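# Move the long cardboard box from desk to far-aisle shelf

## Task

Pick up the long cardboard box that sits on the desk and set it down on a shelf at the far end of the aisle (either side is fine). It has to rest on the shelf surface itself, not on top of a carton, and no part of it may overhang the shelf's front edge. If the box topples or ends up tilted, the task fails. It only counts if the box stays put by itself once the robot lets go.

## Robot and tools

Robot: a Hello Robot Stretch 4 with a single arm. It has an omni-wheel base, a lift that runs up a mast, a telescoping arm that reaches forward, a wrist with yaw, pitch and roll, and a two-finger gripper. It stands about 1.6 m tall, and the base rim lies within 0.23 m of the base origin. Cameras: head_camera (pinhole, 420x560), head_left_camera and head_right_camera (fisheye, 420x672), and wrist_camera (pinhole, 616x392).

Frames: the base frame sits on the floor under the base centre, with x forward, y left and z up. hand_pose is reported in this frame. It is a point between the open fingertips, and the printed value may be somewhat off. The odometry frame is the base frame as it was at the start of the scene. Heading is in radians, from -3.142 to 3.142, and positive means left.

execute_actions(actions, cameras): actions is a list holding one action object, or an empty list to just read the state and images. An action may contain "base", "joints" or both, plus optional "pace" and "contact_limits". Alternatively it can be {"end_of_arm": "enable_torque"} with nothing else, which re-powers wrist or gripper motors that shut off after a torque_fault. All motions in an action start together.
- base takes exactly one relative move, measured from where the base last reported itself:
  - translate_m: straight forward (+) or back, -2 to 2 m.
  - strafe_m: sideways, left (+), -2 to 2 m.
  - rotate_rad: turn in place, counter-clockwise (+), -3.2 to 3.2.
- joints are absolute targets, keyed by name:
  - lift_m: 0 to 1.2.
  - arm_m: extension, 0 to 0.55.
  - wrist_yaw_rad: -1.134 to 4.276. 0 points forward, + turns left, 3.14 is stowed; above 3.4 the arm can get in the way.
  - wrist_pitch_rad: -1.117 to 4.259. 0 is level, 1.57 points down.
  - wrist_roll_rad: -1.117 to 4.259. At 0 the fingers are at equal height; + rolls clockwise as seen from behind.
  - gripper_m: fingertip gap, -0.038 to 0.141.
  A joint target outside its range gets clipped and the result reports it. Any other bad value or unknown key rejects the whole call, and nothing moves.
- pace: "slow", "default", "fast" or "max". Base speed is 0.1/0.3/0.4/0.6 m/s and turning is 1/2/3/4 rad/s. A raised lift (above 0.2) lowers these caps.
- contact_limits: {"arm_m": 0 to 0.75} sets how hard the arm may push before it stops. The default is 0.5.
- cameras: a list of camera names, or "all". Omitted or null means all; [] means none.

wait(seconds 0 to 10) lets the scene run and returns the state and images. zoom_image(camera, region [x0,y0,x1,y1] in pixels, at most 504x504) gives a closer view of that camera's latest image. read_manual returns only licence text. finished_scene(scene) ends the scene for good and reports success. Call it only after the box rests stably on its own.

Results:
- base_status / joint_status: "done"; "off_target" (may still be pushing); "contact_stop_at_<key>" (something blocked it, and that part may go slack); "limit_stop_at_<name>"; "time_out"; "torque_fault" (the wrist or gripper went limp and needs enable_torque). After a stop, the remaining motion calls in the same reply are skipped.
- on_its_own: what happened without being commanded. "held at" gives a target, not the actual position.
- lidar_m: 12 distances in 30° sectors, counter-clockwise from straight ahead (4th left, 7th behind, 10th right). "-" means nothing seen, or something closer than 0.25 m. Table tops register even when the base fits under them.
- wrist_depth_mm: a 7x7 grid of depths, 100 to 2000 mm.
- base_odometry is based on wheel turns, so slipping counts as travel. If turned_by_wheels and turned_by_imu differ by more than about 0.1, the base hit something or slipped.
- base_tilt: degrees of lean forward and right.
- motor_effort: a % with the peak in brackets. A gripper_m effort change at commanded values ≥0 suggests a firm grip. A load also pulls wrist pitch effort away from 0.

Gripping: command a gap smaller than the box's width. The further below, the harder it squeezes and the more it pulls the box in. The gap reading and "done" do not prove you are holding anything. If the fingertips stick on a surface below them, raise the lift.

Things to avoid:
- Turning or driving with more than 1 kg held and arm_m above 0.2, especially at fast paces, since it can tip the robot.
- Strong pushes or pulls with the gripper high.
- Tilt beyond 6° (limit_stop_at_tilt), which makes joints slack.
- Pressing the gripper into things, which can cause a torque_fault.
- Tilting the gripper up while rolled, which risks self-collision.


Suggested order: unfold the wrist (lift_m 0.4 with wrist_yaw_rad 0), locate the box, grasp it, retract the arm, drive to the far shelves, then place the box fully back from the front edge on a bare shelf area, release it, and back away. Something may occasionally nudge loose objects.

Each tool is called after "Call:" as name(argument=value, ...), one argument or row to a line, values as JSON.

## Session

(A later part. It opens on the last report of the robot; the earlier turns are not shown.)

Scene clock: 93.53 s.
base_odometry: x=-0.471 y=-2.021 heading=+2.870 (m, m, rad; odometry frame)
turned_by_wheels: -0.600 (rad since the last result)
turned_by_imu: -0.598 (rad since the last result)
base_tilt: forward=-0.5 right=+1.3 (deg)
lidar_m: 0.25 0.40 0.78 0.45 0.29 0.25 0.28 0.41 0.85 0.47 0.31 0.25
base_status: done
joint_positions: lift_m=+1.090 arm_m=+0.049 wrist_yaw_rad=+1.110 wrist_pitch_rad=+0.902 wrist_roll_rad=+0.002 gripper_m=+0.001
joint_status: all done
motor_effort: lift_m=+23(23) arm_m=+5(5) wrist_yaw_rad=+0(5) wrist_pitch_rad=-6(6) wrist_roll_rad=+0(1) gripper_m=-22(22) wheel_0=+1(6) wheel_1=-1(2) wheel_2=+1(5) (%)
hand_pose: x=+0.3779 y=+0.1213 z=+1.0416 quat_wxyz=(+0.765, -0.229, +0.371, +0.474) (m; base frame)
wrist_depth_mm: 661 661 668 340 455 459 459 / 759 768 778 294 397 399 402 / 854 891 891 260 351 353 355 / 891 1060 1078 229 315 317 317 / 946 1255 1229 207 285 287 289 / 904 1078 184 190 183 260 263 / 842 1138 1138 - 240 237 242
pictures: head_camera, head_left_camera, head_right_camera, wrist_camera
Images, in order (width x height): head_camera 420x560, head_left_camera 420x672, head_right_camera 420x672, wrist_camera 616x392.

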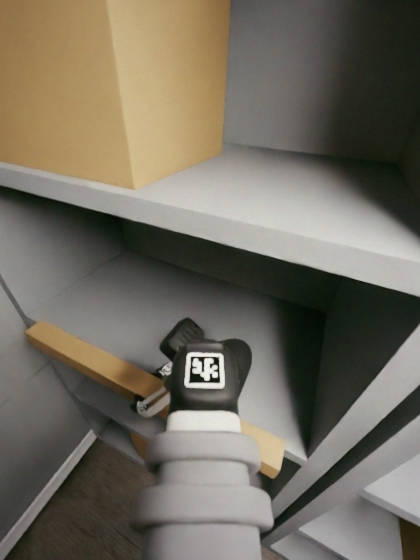

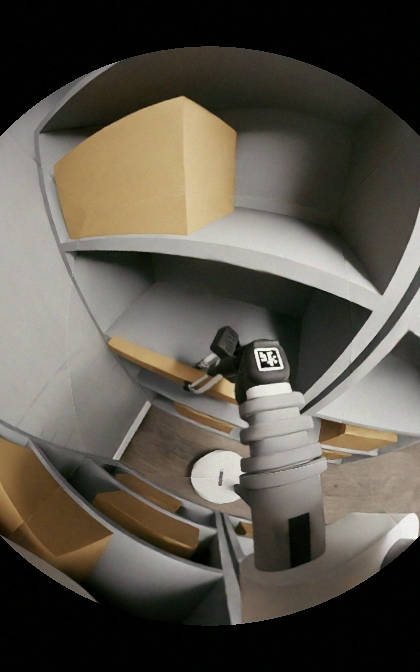

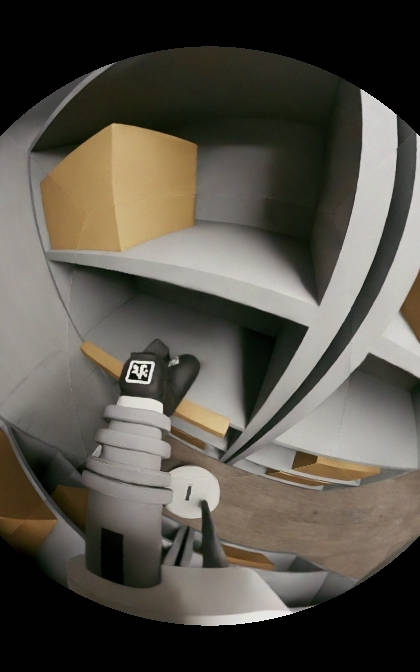

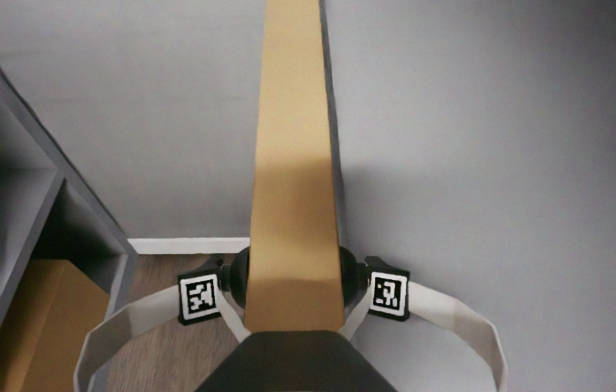

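Clears the shelf; grasp-equivalent lift is ~1.079.

Call:
execute_actions(
  actions=[
    {"joints":{"arm_m":0.17},"contact_limits":{"arm_m":0.2}},
  ],
  cameras=[],
)

Call:
execute_actions(
  actions=[
    {"joints":{"lift_m":1.074}},
  ],
  cameras=[],
)

Call:
execute_actions(
  actions=[
    {"joints":{"gripper_m":0.1}},
  ],
)

Scene clock: 98.20 s.
base_odometry: x=-0.471 y=-2.021 heading=+2.870 (m, m, rad; odometry frame)
turned_by_wheels: +0.000 (rad since the last result)
turned_by_imu: +0.000 (rad since the last result)
base_tilt: forward=-0.4 right=+1.4 (deg)
lidar_m: 0.30 0.41 0.78 0.43 0.28 0.27 0.28 0.41 0.86 0.49 0.31 0.27
base_status: not commanded
joint_positions: lift_m=+1.090 arm_m=+0.169 wrist_yaw_rad=+1.110 wrist_pitch_rad=+0.902 wrist_roll_rad=+0.002 gripper_m=+0.001
joint_status: all done
motor_effort: lift_m=+23(23) arm_m=+5(7) wrist_yaw_rad=+0(1) wrist_pitch_rad=-6(6) wrist_roll_rad=+1(1) gripper_m=-23(21) wheel_0=+1(1) wheel_1=-1(1) wheel_2=+1(1) (%)
contact_limits: arm_m 0.2
hand_pose: x=+0.4979 y=+0.1213 z=+1.0416 quat_wxyz=(+0.765, -0.229, +0.371, +0.474) (m; base frame)
wrist_depth_mm: 609 615 603 340 455 459 462 / 699 707 668 296 394 397 399 / 809 820 778 260 349 349 353 / 946 976 325 229 314 315 317 / 1138 1229 282 208 283 285 286 / 1025 1182 183 189 183 260 262 / 960 1118 241 - 239 237 240
pictures: none
No camera images: the call's "cameras" was empty. Leave "cameras" out to get every camera's image.

Scene clock: 98.93 s.
base_odometry: x=-0.471 y=-2.021 heading=+2.870 (m, m, rad; odometry frame)
turned_by_wheels: +0.000 (rad since the last result)
turned_by_imu: +0.000 (rad since the last result)
base_tilt: forward=-0.4 right=+1.2 (deg)
lidar_m: 0.30 0.41 0.76 0.43 0.27 0.27 0.27 0.40 0.88 0.48 0.32 0.27
base_status: not commanded
joint_positions: lift_m=+1.074 arm_m=+0.169 wrist_yaw_rad=+1.110 wrist_pitch_rad=+0.902 wrist_roll_rad=+0.002 gripper_m=+0.001
joint_status: all done
motor_effort: lift_m=+16(19) arm_m=+5(5) wrist_yaw_rad=+1(1) wrist_pitch_rad=-6(6) wrist_roll_rad=+0(0) gripper_m=-23(24) wheel_0=+1(1) wheel_1=-1(1) wheel_2=+1(1) (%)
hand_pose: x=+0.4979 y=+0.1213 z=+1.0262 quat_wxyz=(+0.765, -0.229, +0.371, +0.474) (m; base frame)
wrist_depth_mm: 609 615 603 338 427 430 436 / 691 699 668 296 373 373 375 / 809 809 340 259 330 330 332 / 946 1008 297 229 294 296 298 / 1118 1229 265 207 266 268 268 / 1025 1182 183 190 183 245 246 / 976 1098 224 - 225 222 226
pictures: none
No camera images: the call's "cameras" was empty. Leave "cameras" out to get every camera's image.

Scene clock: 100.73 s.
base_odometry: x=-0.471 y=-2.021 heading=+2.870 (m, m, rad; odometry frame)
turned_by_wheels: +0.000 (rad since the last result)
turned_by_imu: +0.000 (rad since the last result)
base_tilt: forward=-0.5 right=+1.3 (deg)
lidar_m: 0.29 0.40 0.76 0.43 0.29 0.26 0.27 0.38 0.87 0.44 0.32 0.29
base_status: not commanded
joint_positions: lift_m=+1.074 arm_m=+0.169 wrist_yaw_rad=+1.110 wrist_pitch_rad=+0.901 wrist_roll_rad=+0.002 gripper_m=+0.100
joint_status: all done
motor_effort: lift_m=+16(16) arm_m=+5(5) wrist_yaw_rad=+1(1) wrist_pitch_rad=-2(5) wrist_roll_rad=+0(1) gripper_m=-2(28) wheel_0=+0(1) wheel_1=-1(1) wheel_2=+1(1) (%)
hand_pose: x=+0.4980 y=+0.1215 z=+1.0264 quat_wxyz=(+0.766, -0.228, +0.371, +0.474) (m; base frame)
wrist_depth_mm: 609 615 597 347 427 433 436 / 691 699 668 300 373 375 377 / 809 820 342 266 330 330 332 / 946 991 298 234 296 297 297 / 1118 1205 260 211 266 268 270 / 1078 1205 235 194 236 246 246 / 1025 1098 224 - 226 223 227
pictures: head_camera, head_left_camera, head_right_camera, wrist_camera
Images, in order (width x height): head_camera 420x560, head_left_camera 420x672, head_right_camera 420x672, wrist_camera 616x392.

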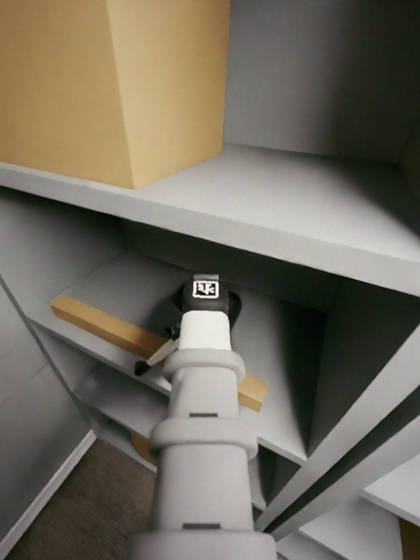

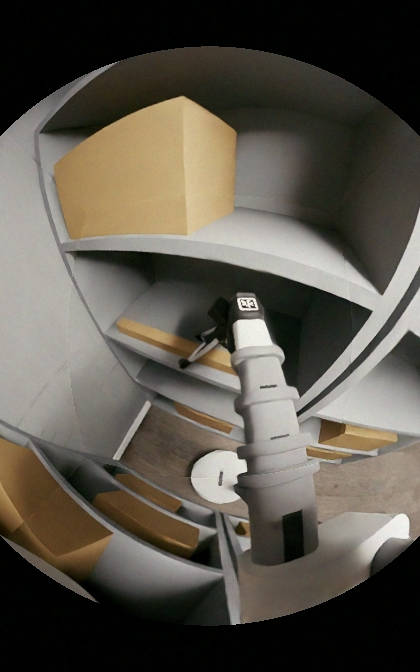

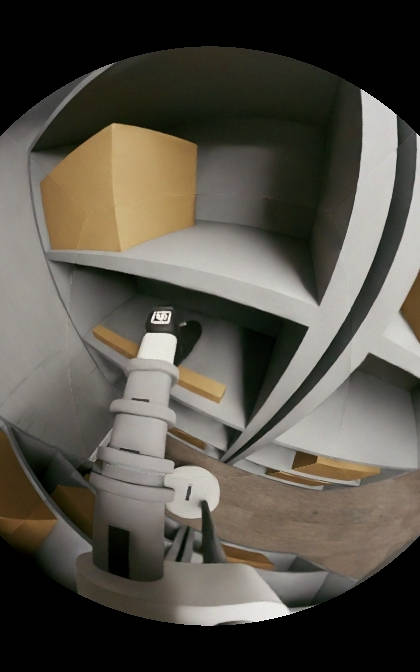

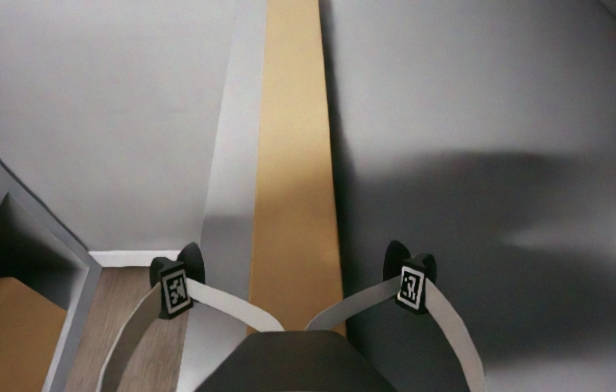

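Inside by a few cm. Clear the fingers.

Call:
execute_actions(
  actions=[
    {"joints":{"wrist_pitch_rad":0.5}},
  ],
  cameras=["wrist_camera"],
)

Call:
finished_scene(
  scene=1,
)

Scene clock: 103.97 s.
base_odometry: x=-0.471 y=-2.021 heading=+2.870 (m, m, rad; odometry frame)
turned_by_wheels: +0.000 (rad since the last result)
turned_by_imu: +0.000 (rad since the last result)
base_tilt: forward=-0.6 right=+1.4 (deg)
lidar_m: 0.29 0.41 0.77 0.43 0.30 0.25 0.27 0.40 0.87 0.48 0.32 0.27
base_status: not commanded
joint_positions: lift_m=+1.074 arm_m=+0.169 wrist_yaw_rad=+1.110 wrist_pitch_rad=+0.503 wrist_roll_rad=+0.002 gripper_m=+0.100
joint_status: all done
motor_effort: lift_m=+16(16) arm_m=+5(5) wrist_yaw_rad=+0(0) wrist_pitch_rad=-8(12) wrist_roll_rad=-1(1) gripper_m=+0(1) wheel_0=+0(1) wheel_1=-1(0) wheel_2=+1(1) (%)
hand_pose: x=+0.5308 y=+0.1875 z=+1.1136 quat_wxyz=(+0.823, -0.130, +0.212, +0.510) (m; base frame)
wrist_depth_mm: 525 525 525 488 492 496 496 / 564 569 574 525 535 535 525 / 615 621 615 569 574 585 539 / 661 676 668 473 512 512 500 / 732 732 452 355 415 415 418 / 820 798 329 286 329 351 351 / 917 904 904 - 301 296 303
pictures: wrist_camera
Images, in order (width x height): wrist_camera 616x392.

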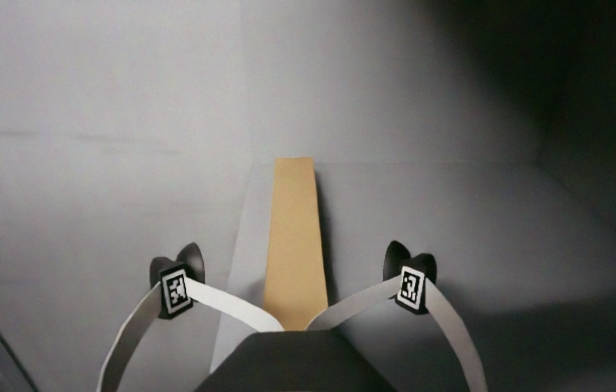

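The scene is finished: the task was done.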